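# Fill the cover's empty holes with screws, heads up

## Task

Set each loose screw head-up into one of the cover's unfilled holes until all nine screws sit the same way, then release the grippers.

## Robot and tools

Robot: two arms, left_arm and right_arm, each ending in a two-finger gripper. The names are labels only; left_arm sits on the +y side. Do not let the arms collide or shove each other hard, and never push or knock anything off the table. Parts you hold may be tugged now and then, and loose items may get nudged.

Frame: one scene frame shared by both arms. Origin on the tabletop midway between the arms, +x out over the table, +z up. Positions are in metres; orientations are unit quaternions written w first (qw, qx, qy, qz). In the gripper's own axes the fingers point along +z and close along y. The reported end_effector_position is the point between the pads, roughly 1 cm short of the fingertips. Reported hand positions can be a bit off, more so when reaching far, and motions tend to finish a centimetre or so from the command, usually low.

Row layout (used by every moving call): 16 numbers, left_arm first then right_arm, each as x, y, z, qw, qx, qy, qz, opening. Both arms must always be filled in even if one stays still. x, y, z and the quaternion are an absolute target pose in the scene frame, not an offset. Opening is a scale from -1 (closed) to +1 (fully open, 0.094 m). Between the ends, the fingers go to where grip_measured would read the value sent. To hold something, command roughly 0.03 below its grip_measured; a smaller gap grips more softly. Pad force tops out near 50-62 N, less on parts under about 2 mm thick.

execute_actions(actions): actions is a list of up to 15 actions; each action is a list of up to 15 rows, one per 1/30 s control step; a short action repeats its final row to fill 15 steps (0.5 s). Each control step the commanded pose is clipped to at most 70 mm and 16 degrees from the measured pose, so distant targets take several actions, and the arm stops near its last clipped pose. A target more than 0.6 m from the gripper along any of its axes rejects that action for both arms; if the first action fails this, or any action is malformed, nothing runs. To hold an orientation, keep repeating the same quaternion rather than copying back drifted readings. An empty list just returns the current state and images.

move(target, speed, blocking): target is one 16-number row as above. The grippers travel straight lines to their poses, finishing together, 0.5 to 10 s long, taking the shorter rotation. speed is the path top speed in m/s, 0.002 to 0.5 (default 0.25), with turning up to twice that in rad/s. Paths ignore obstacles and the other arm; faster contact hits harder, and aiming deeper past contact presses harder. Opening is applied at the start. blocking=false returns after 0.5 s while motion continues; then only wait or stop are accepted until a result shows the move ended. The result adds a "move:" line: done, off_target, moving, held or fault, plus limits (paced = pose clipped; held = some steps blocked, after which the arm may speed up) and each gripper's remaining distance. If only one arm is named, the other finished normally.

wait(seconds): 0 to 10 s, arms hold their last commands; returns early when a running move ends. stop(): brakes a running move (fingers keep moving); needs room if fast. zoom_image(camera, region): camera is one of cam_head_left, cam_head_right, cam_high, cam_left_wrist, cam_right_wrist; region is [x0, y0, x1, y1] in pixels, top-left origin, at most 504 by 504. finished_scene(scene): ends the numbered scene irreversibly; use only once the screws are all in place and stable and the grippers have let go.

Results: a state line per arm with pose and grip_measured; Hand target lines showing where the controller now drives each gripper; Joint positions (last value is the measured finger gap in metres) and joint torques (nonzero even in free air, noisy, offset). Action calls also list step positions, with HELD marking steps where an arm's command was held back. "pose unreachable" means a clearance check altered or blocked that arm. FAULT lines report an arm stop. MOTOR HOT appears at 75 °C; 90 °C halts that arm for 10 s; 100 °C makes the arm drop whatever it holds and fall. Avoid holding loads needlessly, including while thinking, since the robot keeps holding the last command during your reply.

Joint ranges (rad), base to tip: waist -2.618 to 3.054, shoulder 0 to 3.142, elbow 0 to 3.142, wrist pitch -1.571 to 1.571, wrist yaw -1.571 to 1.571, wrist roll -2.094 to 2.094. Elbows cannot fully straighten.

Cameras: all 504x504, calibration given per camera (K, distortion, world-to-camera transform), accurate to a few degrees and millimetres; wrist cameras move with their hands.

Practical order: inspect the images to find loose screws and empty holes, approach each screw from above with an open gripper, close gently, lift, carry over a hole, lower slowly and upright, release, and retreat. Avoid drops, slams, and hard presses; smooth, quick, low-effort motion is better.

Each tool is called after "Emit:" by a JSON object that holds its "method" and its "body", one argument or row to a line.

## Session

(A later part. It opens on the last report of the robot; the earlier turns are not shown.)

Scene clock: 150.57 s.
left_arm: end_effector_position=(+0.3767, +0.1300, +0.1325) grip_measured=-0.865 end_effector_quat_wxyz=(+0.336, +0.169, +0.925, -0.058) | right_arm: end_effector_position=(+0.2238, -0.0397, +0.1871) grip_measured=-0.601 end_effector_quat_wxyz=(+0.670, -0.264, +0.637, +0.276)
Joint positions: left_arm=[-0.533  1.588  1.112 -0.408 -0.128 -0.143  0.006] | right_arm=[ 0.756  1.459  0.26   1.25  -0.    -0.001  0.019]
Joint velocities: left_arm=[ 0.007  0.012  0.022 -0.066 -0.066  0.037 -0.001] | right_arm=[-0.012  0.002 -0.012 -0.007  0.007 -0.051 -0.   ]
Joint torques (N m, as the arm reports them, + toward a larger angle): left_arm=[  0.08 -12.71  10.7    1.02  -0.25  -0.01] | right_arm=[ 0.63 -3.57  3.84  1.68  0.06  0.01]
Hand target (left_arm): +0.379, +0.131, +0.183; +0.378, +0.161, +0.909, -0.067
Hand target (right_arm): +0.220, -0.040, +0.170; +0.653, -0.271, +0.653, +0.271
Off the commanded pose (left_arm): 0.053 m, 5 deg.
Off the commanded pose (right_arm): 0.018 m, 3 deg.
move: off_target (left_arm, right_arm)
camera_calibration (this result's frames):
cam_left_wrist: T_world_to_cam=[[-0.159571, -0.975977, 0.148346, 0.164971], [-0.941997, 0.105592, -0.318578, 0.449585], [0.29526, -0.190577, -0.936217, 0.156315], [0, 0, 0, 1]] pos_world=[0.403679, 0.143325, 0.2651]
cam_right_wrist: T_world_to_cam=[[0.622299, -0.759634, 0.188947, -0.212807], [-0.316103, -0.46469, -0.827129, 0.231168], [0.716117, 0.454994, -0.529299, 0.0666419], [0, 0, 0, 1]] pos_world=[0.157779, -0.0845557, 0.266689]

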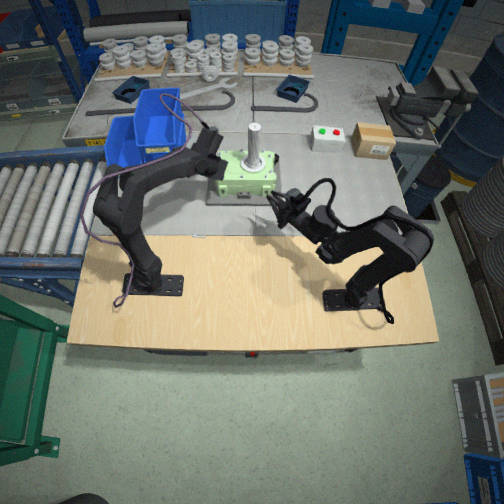

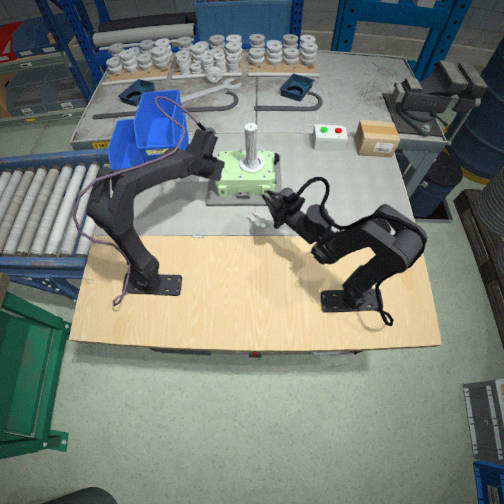

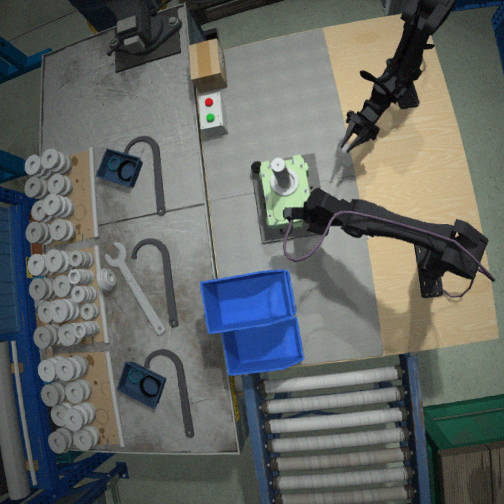

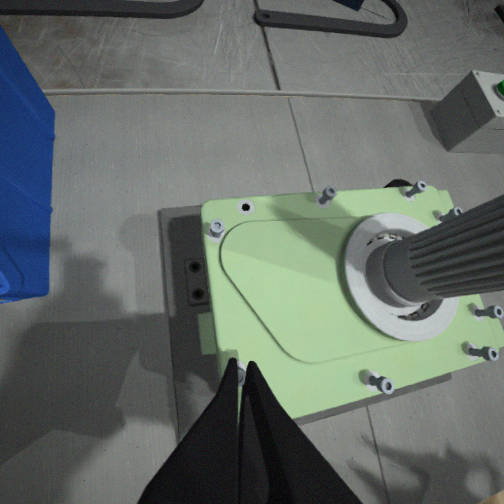

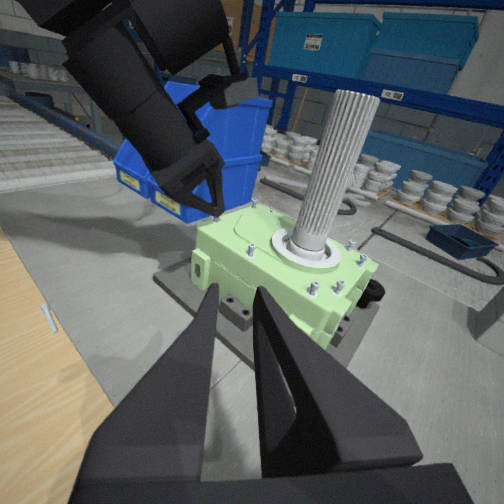

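Emit:
{"method": "execute_actions", "body": {
  "actions": [
    [[0.378,0.130,0.130,0.36,0.165,0.916,-0.063,-1,0.22,-0.04,0.17,0.653,-0.271,0.653,0.271,-0.6]],
    [[0.378,0.130,0.130,0.36,0.165,0.916,-0.063,-0.5,0.22,-0.04,0.17,0.653,-0.271,0.653,0.271,-0.6]]
  ]
}}

Emit:
{"method": "move", "body": {
  "target": [0.36,0.30,0.24,0.377,0.161,0.910,-0.067,-0.5,0.165,0.12,0.12,0,0.707,-0.707,0,-0.3],
  "speed": 0.15
}}

Emit:
{"method": "move", "body": {
  "target": [0.36,0.30,0.24,0.377,0.161,0.910,-0.067,-0.5,0.165,0.16,0.06,0,0.707,-0.707,0,-0.3],
  "speed": 0.1
}}

Scene clock: 151.70 s.
left_arm: end_effector_position=(+0.3803, +0.1279, +0.1322) grip_measured=-0.502 end_effector_quat_wxyz=(+0.358, +0.166, +0.916, -0.066) | right_arm: end_effector_position=(+0.2238, -0.0397, +0.1871) grip_measured=-0.601 end_effector_quat_wxyz=(+0.670, -0.264, +0.637, +0.276)
Joint positions: left_arm=[-0.533  1.577  1.066 -0.323 -0.128 -0.143  0.023] | right_arm=[ 0.756  1.459  0.26   1.25  -0.    -0.001  0.019]
Joint velocities: left_arm=[-0.007 -0.002  0.002  0.051  0.022  0.022 -0.001] | right_arm=[-0.002 -0.032 -0.017  0.022  0.007  0.037 -0.001]
Joint torques (N m, as the arm reports them, + toward a larger angle): left_arm=[-0.21 -7.45  4.64  1.68 -0.19 -0.03] | right_arm=[ 0.65 -3.59  3.85  1.68  0.05  0.01]
Hand target (left_arm): +0.378, +0.130, +0.130; +0.360, +0.165, +0.916, -0.063
Hand target (right_arm): +0.220, -0.040, +0.170; +0.653, -0.271, +0.653, +0.271
Off the commanded pose (left_arm): 0.004 m, 0 deg.
Off the commanded pose (right_arm): 0.018 m, 3 deg.
Step readings (end_effector_position; steps 1 to 15: 1st action; 16 to 30: 2nd action):
0: left_arm (+0.3763, +0.1302, +0.1326) | right_arm (+0.2238, -0.0397, +0.1871)
1: left_arm (+0.3766, +0.1301, +0.1300) | right_arm (+0.2238, -0.0397, +0.1871)
2: left_arm (+0.3764, +0.1301, +0.1295) | right_arm (+0.2238, -0.0397, +0.1871)
4: left_arm (+0.3769, +0.1300, +0.1286) | right_arm (+0.2238, -0.0397, +0.1871)
8: left_arm (+0.3769, +0.1300, +0.1286) | right_arm (+0.2238, -0.0397, +0.1871)
15: left_arm (+0.3768, +0.1300, +0.1286) | right_arm (+0.2238, -0.0397, +0.1871)
16: left_arm (+0.3771, +0.1299, +0.1288) | right_arm (+0.2238, -0.0397, +0.1871)
17: left_arm (+0.3778, +0.1295, +0.1296) | right_arm (+0.2238, -0.0397, +0.1871)
19: left_arm (+0.3785, +0.1290, +0.1303) | right_arm (+0.2238, -0.0397, +0.1871)
23: left_arm (+0.3798, +0.1282, +0.1316) | right_arm (+0.2238, -0.0397, +0.1871)
30: end_effector_position above
camera_calibration (this result's frames):
cam_left_wrist: T_world_to_cam=[[-0.166111, -0.971897, 0.166804, 0.163024], [-0.927386, 0.096468, -0.361455, 0.4544], [0.335205, -0.214733, -0.917348, 0.139947], [0, 0, 0, 1]] pos_world=[0.401573, 0.144659, 0.265432]
cam_right_wrist: T_world_to_cam=[[0.622299, -0.759634, 0.188947, -0.212807], [-0.316103, -0.46469, -0.827129, 0.231168], [0.716117, 0.454994, -0.529299, 0.0666419], [0, 0, 0, 1]] pos_world=[0.157779, -0.0845557, 0.266689]

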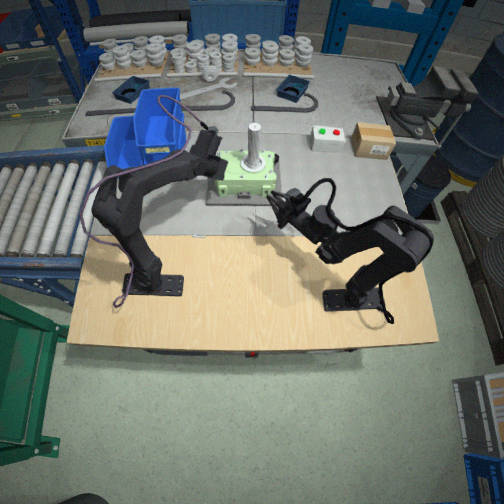

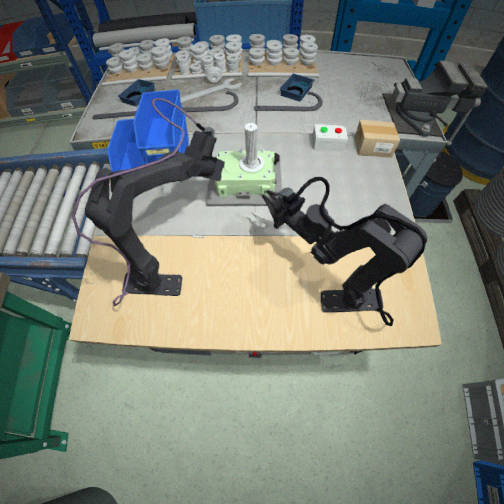

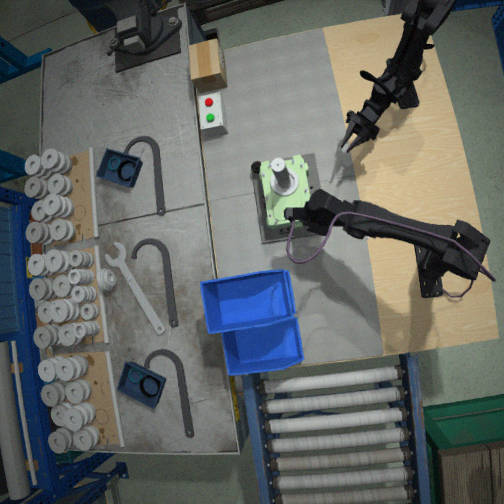

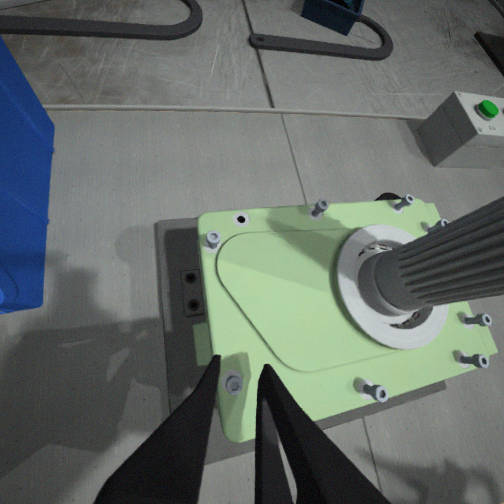

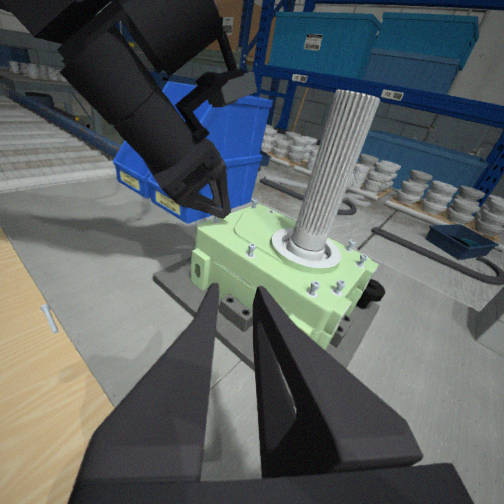

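Scene clock: 158.00 s.
left_arm: end_effector_position=(+0.3614, +0.2979, +0.2215) grip_measured=-0.502 end_effector_quat_wxyz=(+0.358, +0.156, +0.918, -0.066) | right_arm: end_effector_position=(+0.1690, +0.1196, +0.1216) grip_measured=-0.302 end_effector_quat_wxyz=(-0.041, +0.699, -0.713, -0.022)
Joint positions: left_arm=[ 0.04   1.306  1.194 -0.748  0.25   0.265  0.023] | right_arm=[ 1.069  2.427  2.499 -1.551 -0.017 -0.453  0.033]
Joint velocities: left_arm=[ 0.002  0.002  0.002 -0.037 -0.037  0.022 -0.   ] | right_arm=[ 0.007 -0.007 -0.002  0.022 -0.037  0.037 -0.   ]
Joint torques (N m, as the arm reports them, + toward a larger angle): left_arm=[ 0.98 -6.28  8.27  1.36  0.25  0.07] | right_arm=[  0.47 -13.64   7.88   0.34   0.02  -0.06]
Hand target (left_arm): +0.360, +0.299, +0.239; +0.376, +0.161, +0.910, -0.066
Hand target (right_arm): +0.167, +0.121, +0.119; -0.037, +0.704, -0.709, -0.019
Off the commanded pose (left_arm): 0.019 m, 2 deg.
Off the commanded pose (right_arm): 0.004 m, 5 deg.
joint sent to its limit (right arm) — the command would take joint 4 (wrist pitch) past its lower limit, so that joint was sent only as far as its limit.
move: off_target (left_arm, right_arm)
camera_calibration (this result's frames):
cam_left_wrist: T_world_to_cam=[[-0.147399, -0.973645, 0.174036, 0.302396], [-0.929977, 0.0765162, -0.359568, 0.459221], [0.336775, -0.214849, -0.916746, 0.264035], [0, 0, 0, 1]] pos_world=[0.382717, 0.316016, 0.354547]
cam_right_wrist: T_world_to_cam=[[0.978304, 0.163299, 0.127498, -0.208446], [0.0738977, -0.849973, 0.521618, 0.0497631], [0.193549, -0.500879, -0.843599, 0.239619], [0, 0, 0, 1]] pos_world=[0.153868, 0.196356, 0.202762]

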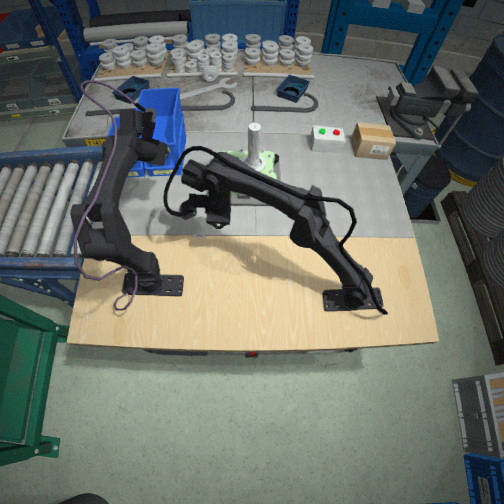

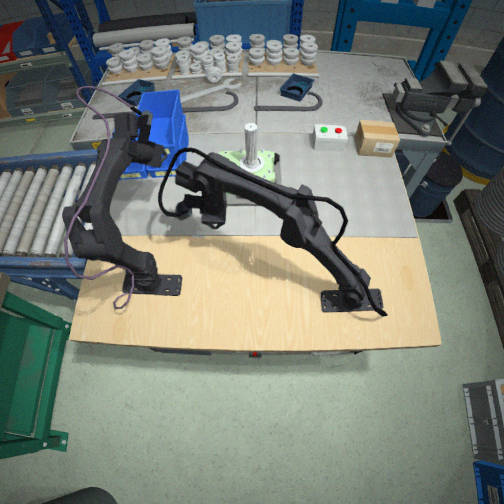

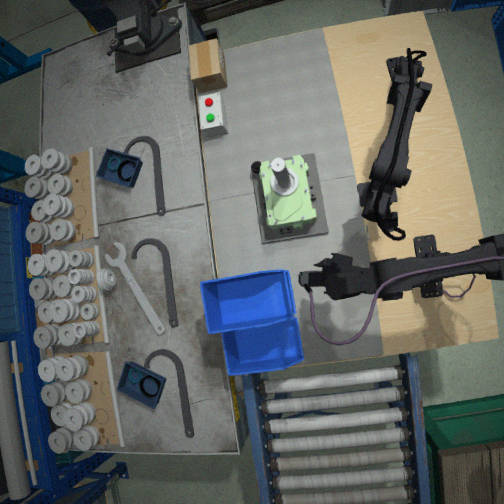

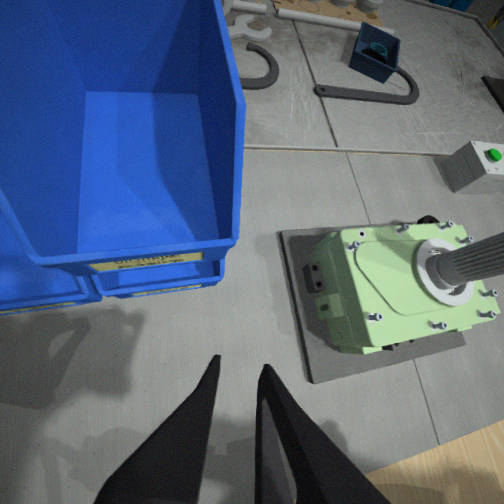

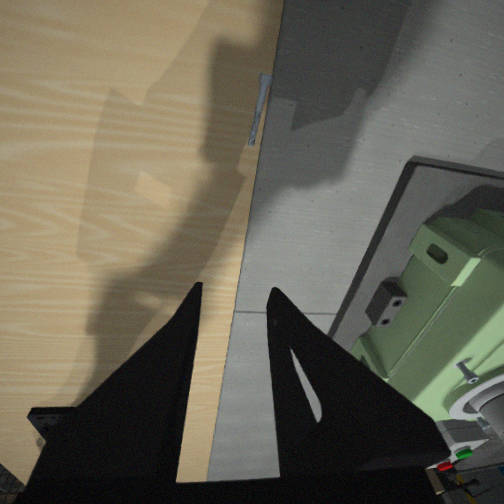

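Scene clock: 159.10 s.
left_arm: end_effector_position=(+0.3610, +0.2970, +0.2214) grip_measured=-0.502 end_effector_quat_wxyz=(+0.358, +0.158, +0.918, -0.068) | right_arm: end_effector_position=(+0.1670, +0.1571, +0.0610) grip_measured=-0.302 end_effector_quat_wxyz=(-0.032, +0.706, -0.707, -0.014)
Joint positions: left_arm=[ 0.04   1.306  1.194 -0.75   0.255  0.268  0.023] | right_arm=[ 1.11   2.683  2.739 -1.557 -0.004 -0.431  0.033]
Joint velocities: left_arm=[-0.017 -0.002 -0.027 -0.037 -0.037 -0.095  0.   ] | right_arm=[-0.007 -0.002  0.037  0.037  0.007 -0.007  0.001]
Joint torques (N m, as the arm reports them, + toward a larger angle): left_arm=[ 1.35 -6.39  8.32  1.36  0.29  0.08] | right_arm=[  0.44 -15.59   7.79   0.34   0.04   0.06]
Hand target (left_arm): +0.360, +0.300, +0.240; +0.377, +0.161, +0.910, -0.067
Hand target (right_arm): +0.165, +0.159, +0.060; -0.033, +0.707, -0.707, -0.013
Off the commanded pose (left_arm): 0.019 m, 2 deg.
Off the commanded pose (right_arm): 0.004 m, 4 deg.
joint sent to its limit (right arm) — the command would take joint 4 (wrist pitch) past its lower limit, so that joint was sent only as far as its limit.
move: off_target (left_arm, right_arm)
camera_calibration (this result's frames):
cam_left_wrist: T_world_to_cam=[[-0.152264, -0.972411, 0.176725, 0.302233], [-0.929895, 0.0803735, -0.358938, 0.457569], [0.334831, -0.218989, -0.916478, 0.265791], [0, 0, 0, 1]] pos_world=[0.382515, 0.315324, 0.354418]
cam_right_wrist: T_world_to_cam=[[0.975187, 0.184158, 0.122863, -0.207288], [0.0893184, -0.835104, 0.542792, 0.107262], [0.202563, -0.51835, -0.830832, 0.208125], [0, 0, 0, 1]] pos_world=[0.150406, 0.23563, 0.140164]

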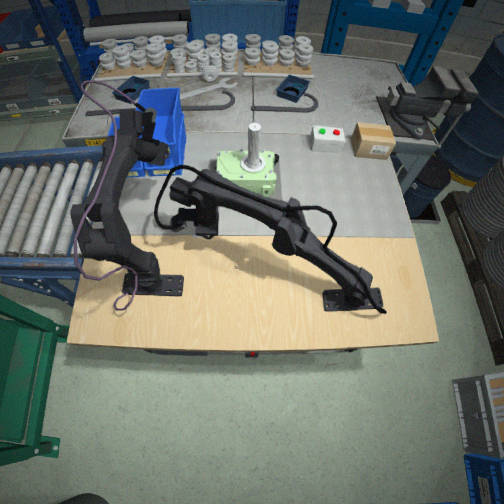

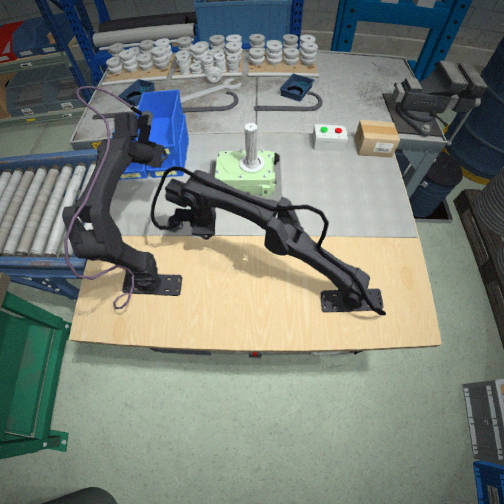

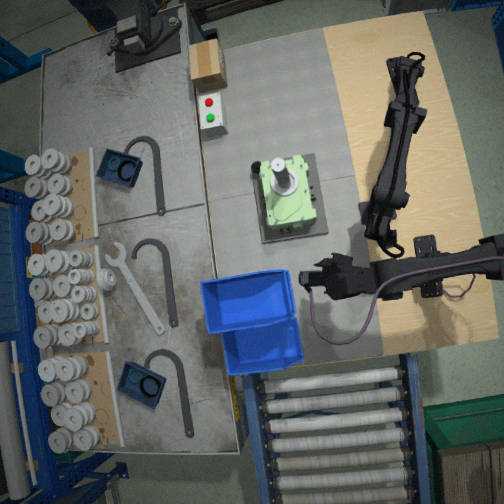

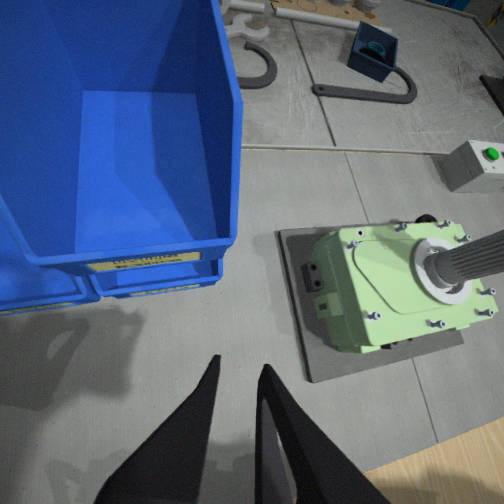

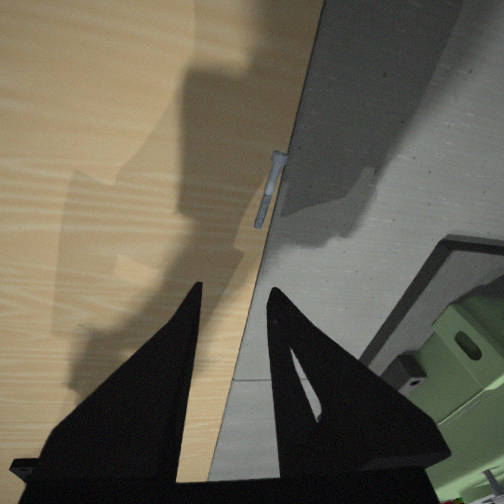

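Emit:
{"method": "move", "body": {
  "target": [0.36,0.30,0.24,0.377,0.161,0.910,-0.067,-0.5,0.184,0.178,0.04,0.153,-0.69,0.69,0.153,-0.3],
  "speed": 0.08
}}

Emit:
{"method": "move", "body": {
  "target": [0.36,0.30,0.24,0.377,0.161,0.910,-0.067,-0.5,0.184,0.178,0.008,0.153,-0.69,0.69,0.153,-0.3],
  "speed": 0.04
}}

Scene clock: 162.17 s.
left_arm: end_effector_position=(+0.3609, +0.2969, +0.2214) grip_measured=-0.502 end_effector_quat_wxyz=(+0.358, +0.158, +0.918, -0.069) | right_arm: end_effector_position=(+0.1827, +0.1791, +0.0309) grip_measured=-0.302 end_effector_quat_wxyz=(-0.147, +0.693, -0.691, -0.145)
Joint positions: left_arm=[ 0.04   1.306  1.194 -0.75   0.255  0.268  0.023] | right_arm=[ 1.038  2.344  1.912 -0.769 -0.196 -0.471  0.033]
Joint velocities: left_arm=[-0.002 -0.007 -0.007 -0.007 -0.051 -0.007 -0.   ] | right_arm=[ 0.012 -0.002  0.002 -0.007 -0.022  0.022 -0.   ]
Joint torques (N m, as the arm reports them, + toward a larger angle): left_arm=[ 1.33 -6.38  8.33  1.36  0.29  0.09] | right_arm=[ -0.48 -17.69   5.6    0.95  -0.22  -0.06]
Hand target (left_arm): +0.360, +0.300, +0.240; +0.377, +0.161, +0.910, -0.067
Hand target (right_arm): +0.184, +0.177, +0.041; -0.153, +0.692, -0.689, -0.153
Off the commanded pose (left_arm): 0.019 m, 2 deg.
Off the commanded pose (right_arm): 0.009 m, 1 deg.
move: off_target (left_arm)
camera_calibration (this result's frames):
cam_left_wrist: T_world_to_cam=[[-0.152439, -0.972321, 0.177071, 0.302123], [-0.930009, 0.0804977, -0.358613, 0.457415], [0.334433, -0.219344, -0.916538, 0.266023], [0, 0, 0, 1]] pos_world=[0.382489, 0.31529, 0.354358]
cam_right_wrist: T_world_to_cam=[[0.976795, 0.143612, 0.158893, -0.217186], [0.106779, -0.969645, 0.219968, 0.171423], [0.18566, -0.197897, -0.96248, 0.141126], [0, 0, 0, 1]] pos_world=[0.167641, 0.225338, 0.132633]

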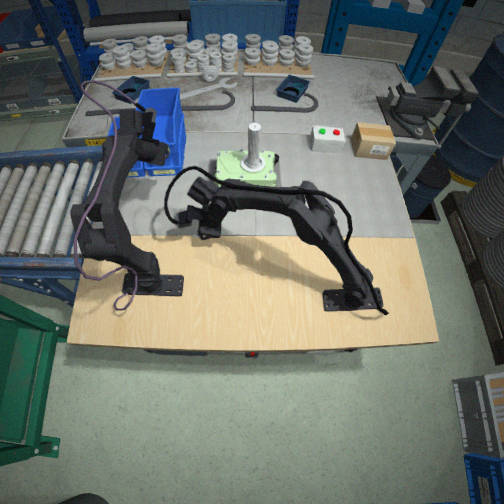

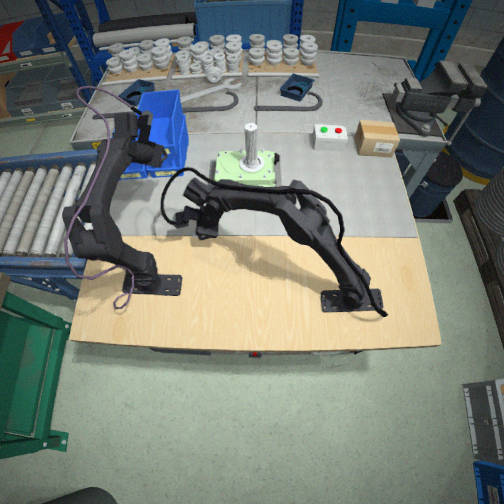

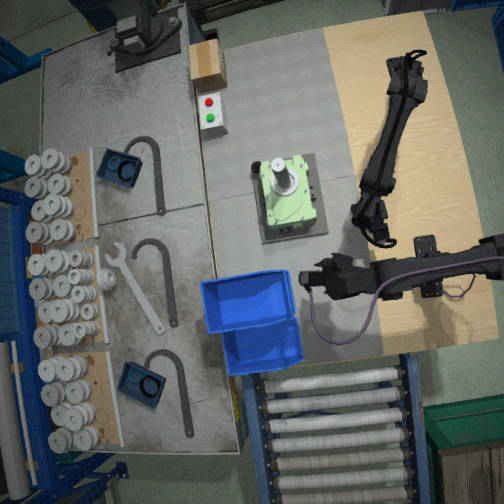

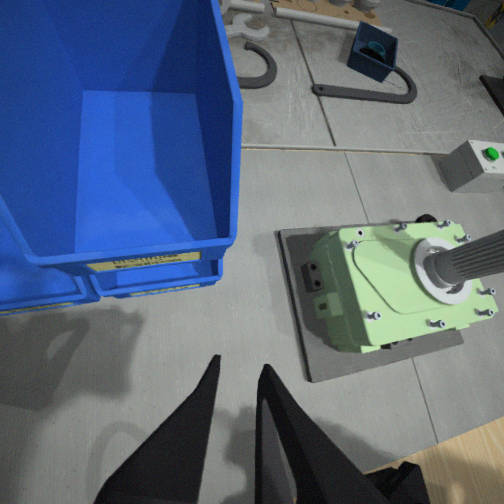

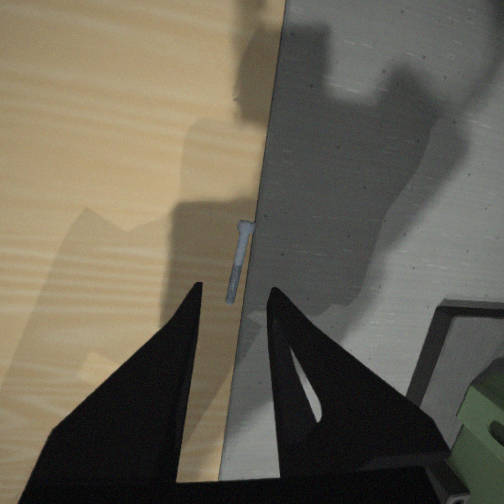

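Scene clock: 163.17 s.
left_arm: end_effector_position=(+0.3609, +0.2969, +0.2214) grip_measured=-0.502 end_effector_quat_wxyz=(+0.358, +0.158, +0.918, -0.069) | right_arm: end_effector_position=(+0.1863, +0.1863, +0.0211) grip_measured=-0.302 end_effector_quat_wxyz=(-0.171, +0.691, -0.685, -0.153)
Joint positions: left_arm=[ 0.04   1.306  1.194 -0.75   0.255  0.268  0.023] | right_arm=[ 1.038  2.343  1.849 -0.656 -0.198 -0.471  0.033]
Joint velocities: left_arm=[ 0.002  0.007 -0.012  0.007  0.037 -0.022 -0.   ] | right_arm=[ 0.002  0.002 -0.017 -0.007 -0.007  0.022 -0.001]
Joint torques (N m, as the arm reports them, + toward a larger angle): left_arm=[ 1.35 -6.39  8.33  1.36  0.29  0.09] | right_arm=[ -0.46 -14.81   5.01   1.    -0.19  -0.02]
Hand target (left_arm): +0.360, +0.300, +0.240; +0.377, +0.161, +0.910, -0.067
Hand target (right_arm): +0.184, +0.178, +0.008; -0.153, +0.690, -0.690, -0.153
Off the commanded pose (left_arm): 0.019 m, 2 deg.
Off the commanded pose (right_arm): 0.016 m, 2 deg.
move: off_target (left_arm, right_arm)
camera_calibration (this result's frames):
cam_left_wrist: T_world_to_cam=[[-0.152439, -0.972321, 0.177071, 0.302123], [-0.930009, 0.0804977, -0.358613, 0.457415], [0.334433, -0.219344, -0.916538, 0.266023], [0, 0, 0, 1]] pos_world=[0.382489, 0.31529, 0.354358]
cam_right_wrist: T_world_to_cam=[[0.972563, 0.136748, 0.188206, -0.218641], [0.10333, -0.978739, 0.17718, 0.183435], [0.208433, -0.152871, -0.966015, 0.119854], [0, 0, 0, 1]] pos_world=[0.168706, 0.227756, 0.12443]

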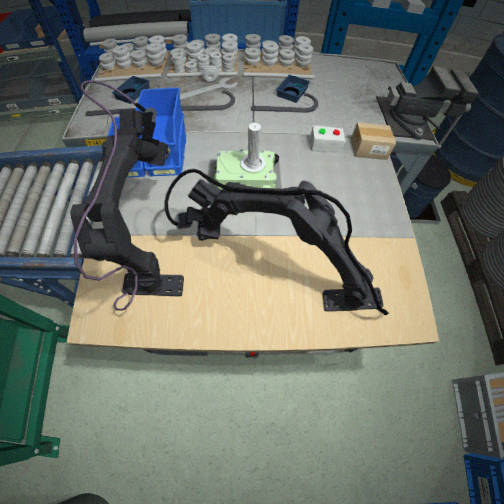

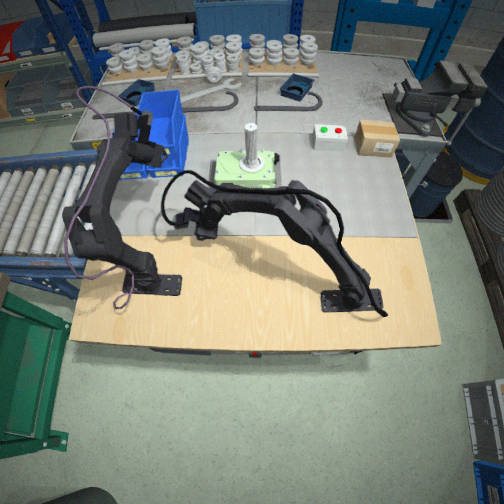

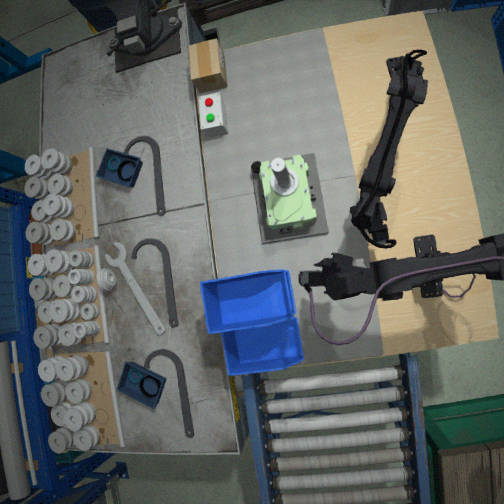

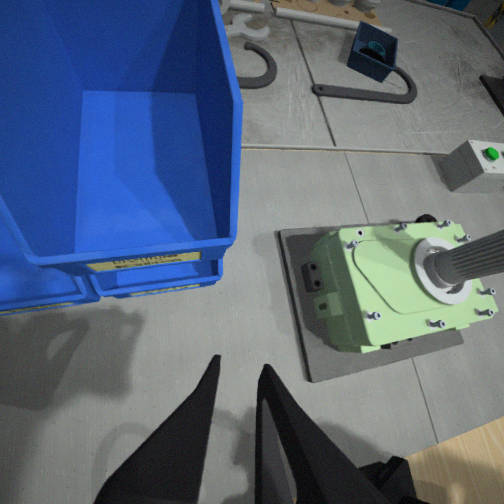

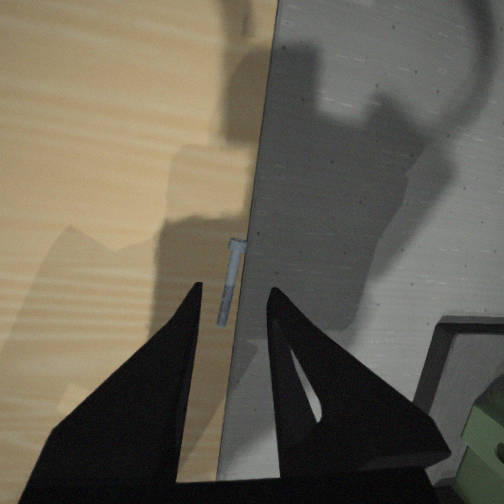

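Emit:
{"method": "execute_actions", "body": {
  "actions": [
    [[0.36,0.30,0.24,0.377,0.161,0.910,-0.067,-0.5,0.184,0.178,0.002,0.153,-0.69,0.69,0.153,-0.3]],
    [[0.36,0.30,0.24,0.377,0.161,0.910,-0.067,-0.5,0.184,0.178,0.002,0.153,-0.69,0.69,0.153,-0.3]],
    [[0.36,0.30,0.24,0.377,0.161,0.910,-0.067,-0.5,0.184,0.178,0.004,0.153,-0.69,0.69,0.153,-1]],
    [[0.36,0.30,0.24,0.377,0.161,0.910,-0.067,-0.5,0.184,0.178,0.004,0.153,-0.69,0.69,0.153,-1]]
  ]
}}

Scene clock: 165.27 s.
left_arm: end_effector_position=(+0.3609, +0.2969, +0.2214) grip_measured=-0.502 end_effector_quat_wxyz=(+0.358, +0.158, +0.918, -0.069) | right_arm: end_effector_position=(+0.1858, +0.1899, +0.0217) grip_measured=-0.984 end_effector_quat_wxyz=(-0.176, +0.691, -0.682, -0.163)
Joint positions: left_arm=[ 0.04   1.306  1.194 -0.75   0.255  0.268  0.023] | right_arm=[ 1.037  2.343  1.843 -0.633 -0.214 -0.471  0.001]
Joint velocities: left_arm=[ 0.012  0.012  0.007 -0.007 -0.037 -0.037  0.001] | right_arm=[-0.017 -0.007 -0.002  0.051  0.007  0.007  0.001]
Joint torques (N m, as the arm reports them, + toward a larger angle): left_arm=[ 1.33 -6.39  8.33  1.36  0.3   0.09] | right_arm=[ -0.34 -14.3    4.78   0.92  -0.06   0.  ]
Hand target (left_arm): +0.360, +0.300, +0.240; +0.377, +0.161, +0.910, -0.067
Hand target (right_arm): +0.184, +0.178, +0.004; -0.153, +0.690, -0.690, -0.153
Off the commanded pose (left_arm): 0.019 m, 2 deg.
Off the commanded pose (right_arm): 0.021 m, 3 deg.
Step readings (end_effector_position; steps 1 to 15: 1st action; 16 to 30: 2nd action; 31 to 45: 3rd action; 46 to 60: 4th action):
0: left_arm (+0.3609, +0.2969, +0.2214) | right_arm (+0.1863, +0.1864, +0.0211)
1: left_arm (+0.3609, +0.2969, +0.2214) | right_arm (+0.1862, +0.1864, +0.0206)
2: left_arm (+0.3609, +0.2969, +0.2214) | right_arm (+0.1862, +0.1864, +0.0201)
4: left_arm (+0.3609, +0.2969, +0.2214) | right_arm (+0.1864, +0.1869, +0.0203)
8: left_arm (+0.3609, +0.2969, +0.2214) | right_arm (+0.1867, +0.1875, +0.0204)
15: left_arm (+0.3609, +0.2969, +0.2214) | right_arm (+0.1867, +0.1876, +0.0204)
16: left_arm (+0.3609, +0.2969, +0.2214) | right_arm (+0.1867, +0.1876, +0.0204)
17: left_arm (+0.3609, +0.2969, +0.2214) | right_arm (+0.1867, +0.1876, +0.0204)
19: left_arm (+0.3609, +0.2969, +0.2214) | right_arm (+0.1867, +0.1876, +0.0204)
23: left_arm (+0.3609, +0.2969, +0.2214) | right_arm (+0.1867, +0.1876, +0.0204)
30: left_arm (+0.3609, +0.2969, +0.2214) | right_arm (+0.1867, +0.1876, +0.0204)
31: left_arm (+0.3609, +0.2969, +0.2214) | right_arm (+0.1873, +0.1881, +0.0206)
32: left_arm (+0.3609, +0.2969, +0.2214) | right_arm (+0.1888, +0.1890, +0.0213)
34: left_arm (+0.3609, +0.2969, +0.2214) | right_arm (+0.1865, +0.1896, +0.0216)
38: left_arm (+0.3609, +0.2969, +0.2214) | right_arm (+0.1858, +0.1899, +0.0217)
45: left_arm (+0.3609, +0.2969, +0.2214) | right_arm (+0.1858, +0.1899, +0.0217)
46: left_arm (+0.3609, +0.2969, +0.2214) | right_arm (+0.1858, +0.1899, +0.0217)
47: left_arm (+0.3609, +0.2969, +0.2214) | right_arm (+0.1858, +0.1899, +0.0217)
49: left_arm (+0.3609, +0.2969, +0.2214) | right_arm (+0.1858, +0.1899, +0.0217)
53: left_arm (+0.3609, +0.2969, +0.2214) | right_arm (+0.1858, +0.1899, +0.0217)
60: end_effector_position above
camera_calibration (this result's frames):
cam_left_wrist: T_world_to_cam=[[-0.152439, -0.972321, 0.177071, 0.302123], [-0.930009, 0.0804977, -0.358613, 0.457415], [0.334433, -0.219344, -0.916538, 0.266023], [0, 0, 0, 1]] pos_world=[0.382489, 0.31529, 0.354358]
cam_right_wrist: T_world_to_cam=[[0.972817, 0.137855, 0.186072, -0.219004], [0.109281, -0.981698, 0.155971, 0.18685], [0.204168, -0.131397, -0.970077, 0.11787], [0, 0, 0, 1]] pos_world=[0.168566, 0.229109, 0.12595]

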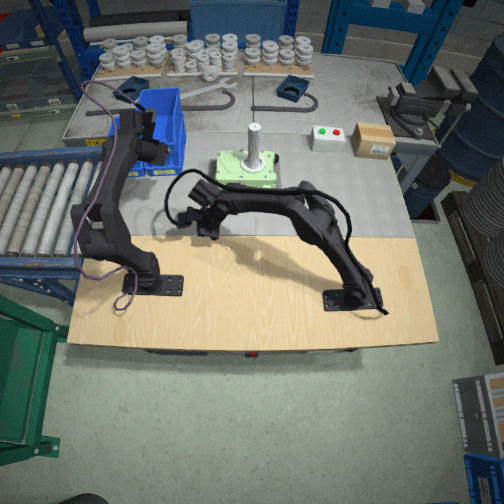

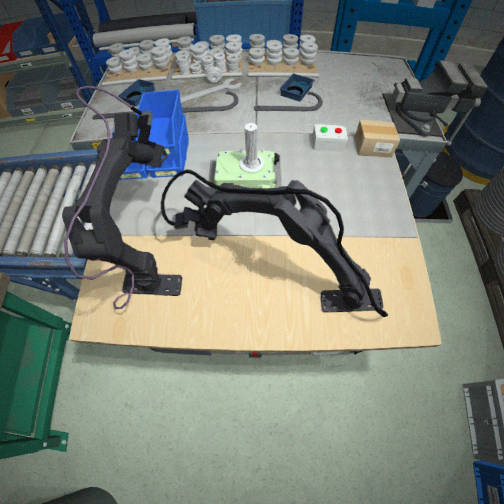

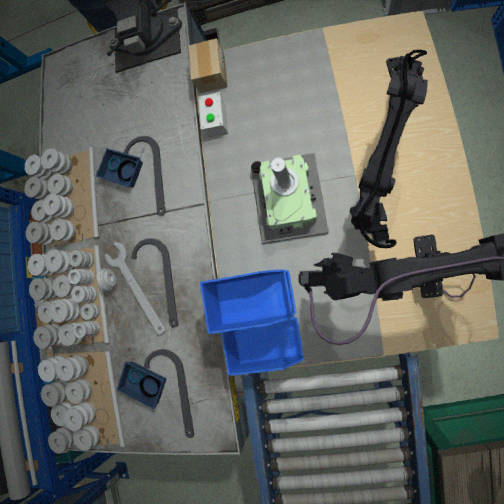

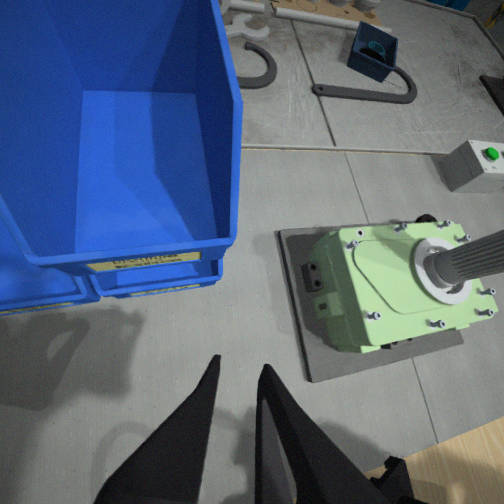

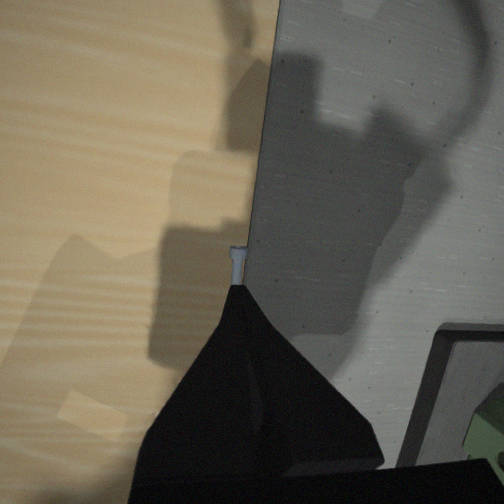

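Emit:
{"method": "move", "body": {
  "target": [0.36,0.30,0.24,0.377,0.161,0.910,-0.067,-0.5,0.15,0.185,0.002,0.153,-0.69,0.69,0.153,-1],
  "speed": 0.02
}}

Emit:
{"method": "move", "body": {
  "target": [0.36,0.30,0.24,0.377,0.161,0.910,-0.067,-0.5,0.165,0.17,0.05,0.153,-0.69,0.69,0.153,-0.4],
  "speed": 0.05
}}

Scene clock: 167.67 s.
left_arm: end_effector_position=(+0.3609, +0.2969, +0.2214) grip_measured=-0.502 end_effector_quat_wxyz=(+0.358, +0.158, +0.918, -0.069) | right_arm: end_effector_position=(+0.1643, +0.1971, +0.0164) grip_measured=-0.985 end_effector_quat_wxyz=(-0.183, +0.685, -0.687, -0.161)
Joint positions: left_arm=[ 0.04   1.306  1.194 -0.75   0.255  0.268  0.023] | right_arm=[ 1.089  2.321  1.777 -0.566 -0.18  -0.41   0.001]
Joint velocities: left_arm=[ 0.017  0.002 -0.007  0.022  0.007 -0.081 -0.001] | right_arm=[-0.012 -0.007 -0.002  0.051  0.022  0.037  0.   ]
Joint torques (N m, as the arm reports them, + toward a larger angle): left_arm=[ 1.33 -6.39  8.34  1.36  0.29  0.09] | right_arm=[  0.88 -15.16   4.41   0.78  -0.11   0.07]
Hand target (left_arm): +0.360, +0.300, +0.240; +0.377, +0.161, +0.910, -0.067
Hand target (right_arm): +0.150, +0.185, +0.002; -0.153, +0.690, -0.691, -0.153
Off the commanded pose (left_arm): 0.019 m, 2 deg.
Off the commanded pose (right_arm): 0.024 m, 4 deg.
move: off_target (left_arm, right_arm)
camera_calibration (this result's frames):
cam_left_wrist: T_world_to_cam=[[-0.152439, -0.972321, 0.177071, 0.302123], [-0.930009, 0.0804977, -0.358613, 0.457415], [0.334433, -0.219344, -0.916538, 0.266023], [0, 0, 0, 1]] pos_world=[0.382489, 0.31529, 0.354358]
cam_right_wrist: T_world_to_cam=[[0.973249, 0.119572, 0.196188, -0.194754], [0.0908065, -0.984568, 0.149601, 0.200738], [0.211048, -0.127784, -0.969087, 0.116246], [0, 0, 0, 1]] pos_world=[0.146782, 0.235782, 0.12083]

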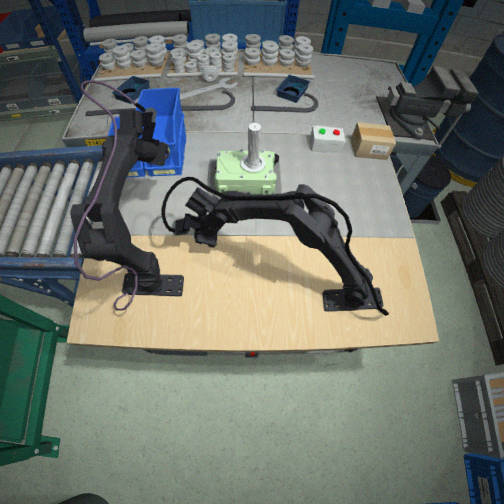

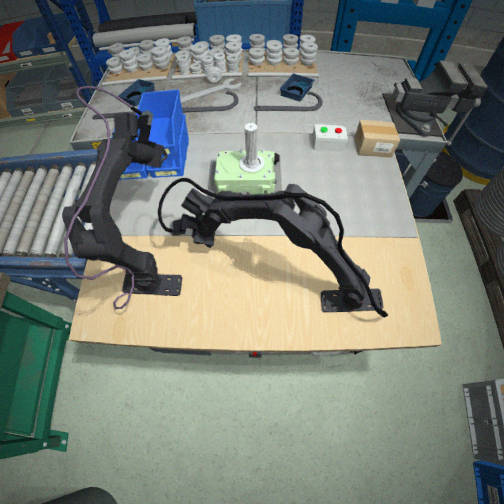

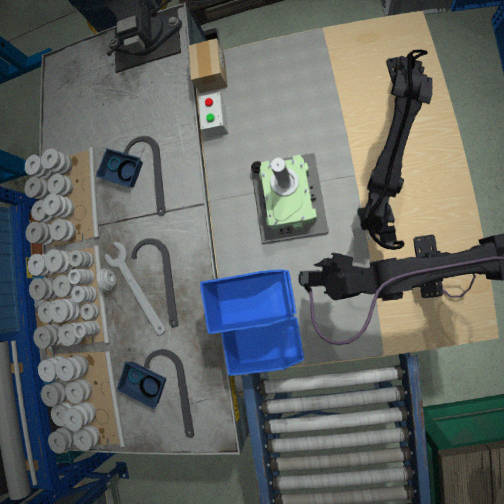

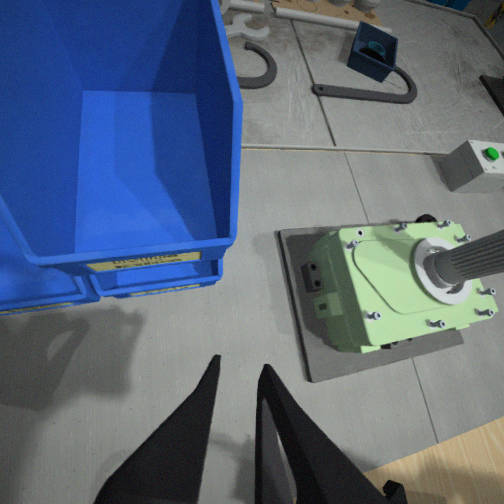

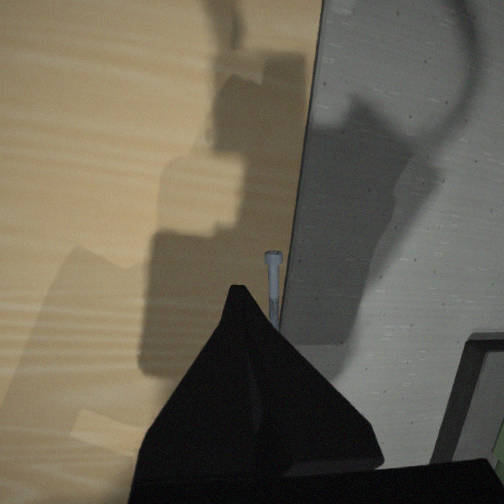

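Scene clock: 169.00 s.
left_arm: end_effector_position=(+0.3609, +0.2969, +0.2214) grip_measured=-0.502 end_effector_quat_wxyz=(+0.358, +0.158, +0.918, -0.069) | right_arm: end_effector_position=(+0.1604, +0.1661, +0.0311) grip_measured=-0.401 end_effector_quat_wxyz=(-0.140, +0.692, -0.694, -0.144)
Joint positions: left_arm=[ 0.04   1.306  1.194 -0.75   0.255  0.268  0.023] | right_arm=[ 1.067  2.262  1.777 -0.725 -0.186 -0.439  0.028]
Joint velocities: left_arm=[ 0.012 -0.017 -0.002  0.022  0.022 -0.066  0.001] | right_arm=[-0.022  0.002  0.007 -0.037  0.007 -0.037  0.001]
Joint torques (N m, as the arm reports them, + toward a larger angle): left_arm=[ 1.35 -6.4   8.32  1.36  0.29  0.09] | right_arm=[ -0.49 -16.54   8.85   0.79  -0.2   -0.03]
Hand target (left_arm): +0.360, +0.300, +0.240; +0.377, +0.161, +0.910, -0.067
Hand target (right_arm): +0.165, +0.170, +0.050; -0.153, +0.690, -0.690, -0.153
Off the commanded pose (left_arm): 0.019 m, 2 deg.
Off the commanded pose (right_arm): 0.020 m, 2 deg.
move: off_target (left_arm, right_arm)
camera_calibration (this result's frames):
cam_left_wrist: T_world_to_cam=[[-0.152439, -0.972321, 0.177071, 0.302123], [-0.930009, 0.0804977, -0.358613, 0.457415], [0.334433, -0.219344, -0.916538, 0.266023], [0, 0, 0, 1]] pos_world=[0.382489, 0.31529, 0.354358]
cam_right_wrist: T_world_to_cam=[[0.978726, 0.141682, 0.148395, -0.193155], [0.104975, -0.967242, 0.231135, 0.160706], [0.176281, -0.210641, -0.961538, 0.146502], [0, 0, 0, 1]] pos_world=[0.14635, 0.213667, 0.132386]

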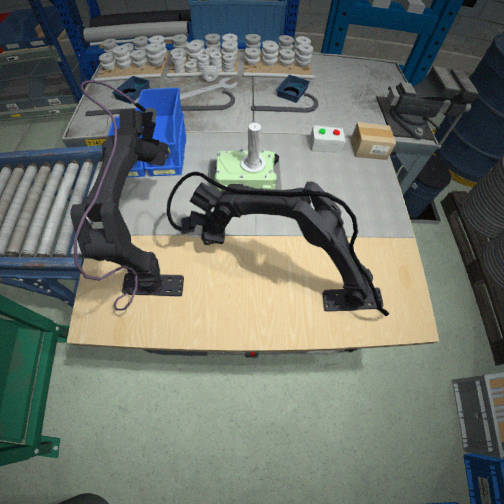

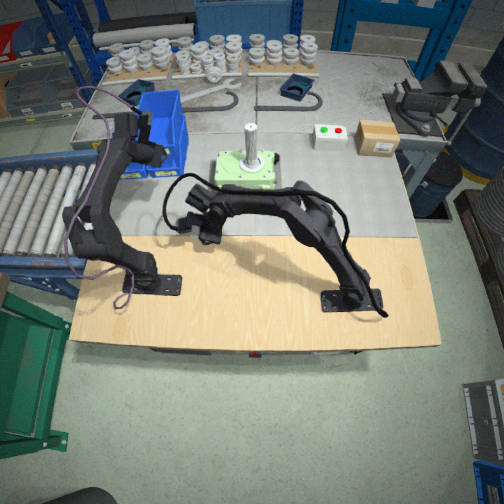

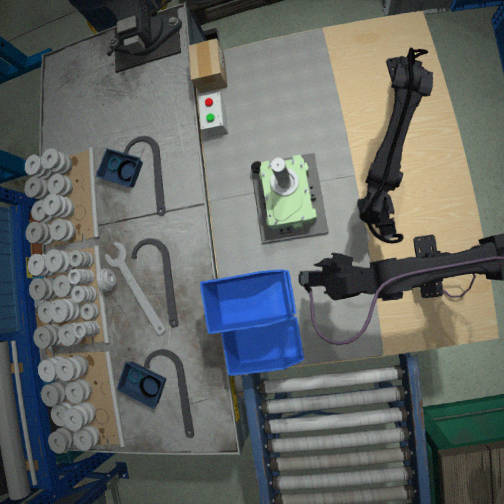

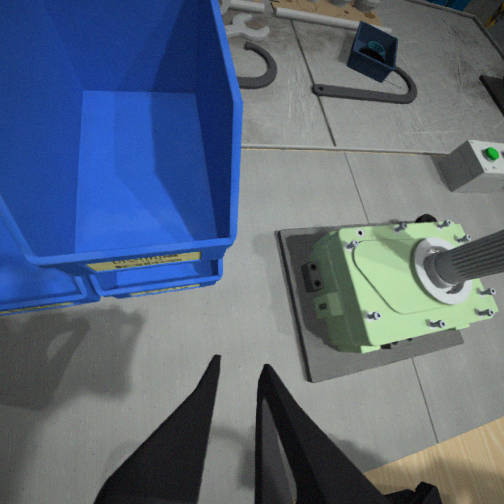

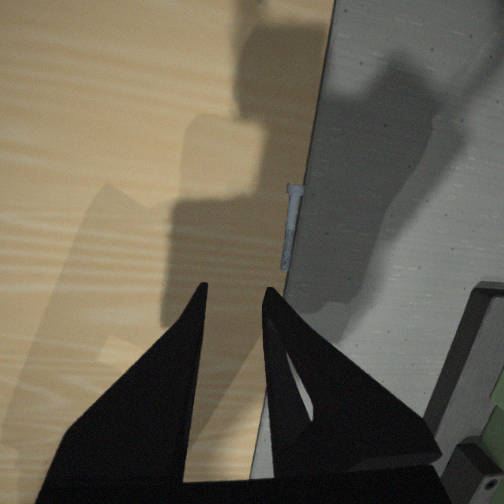

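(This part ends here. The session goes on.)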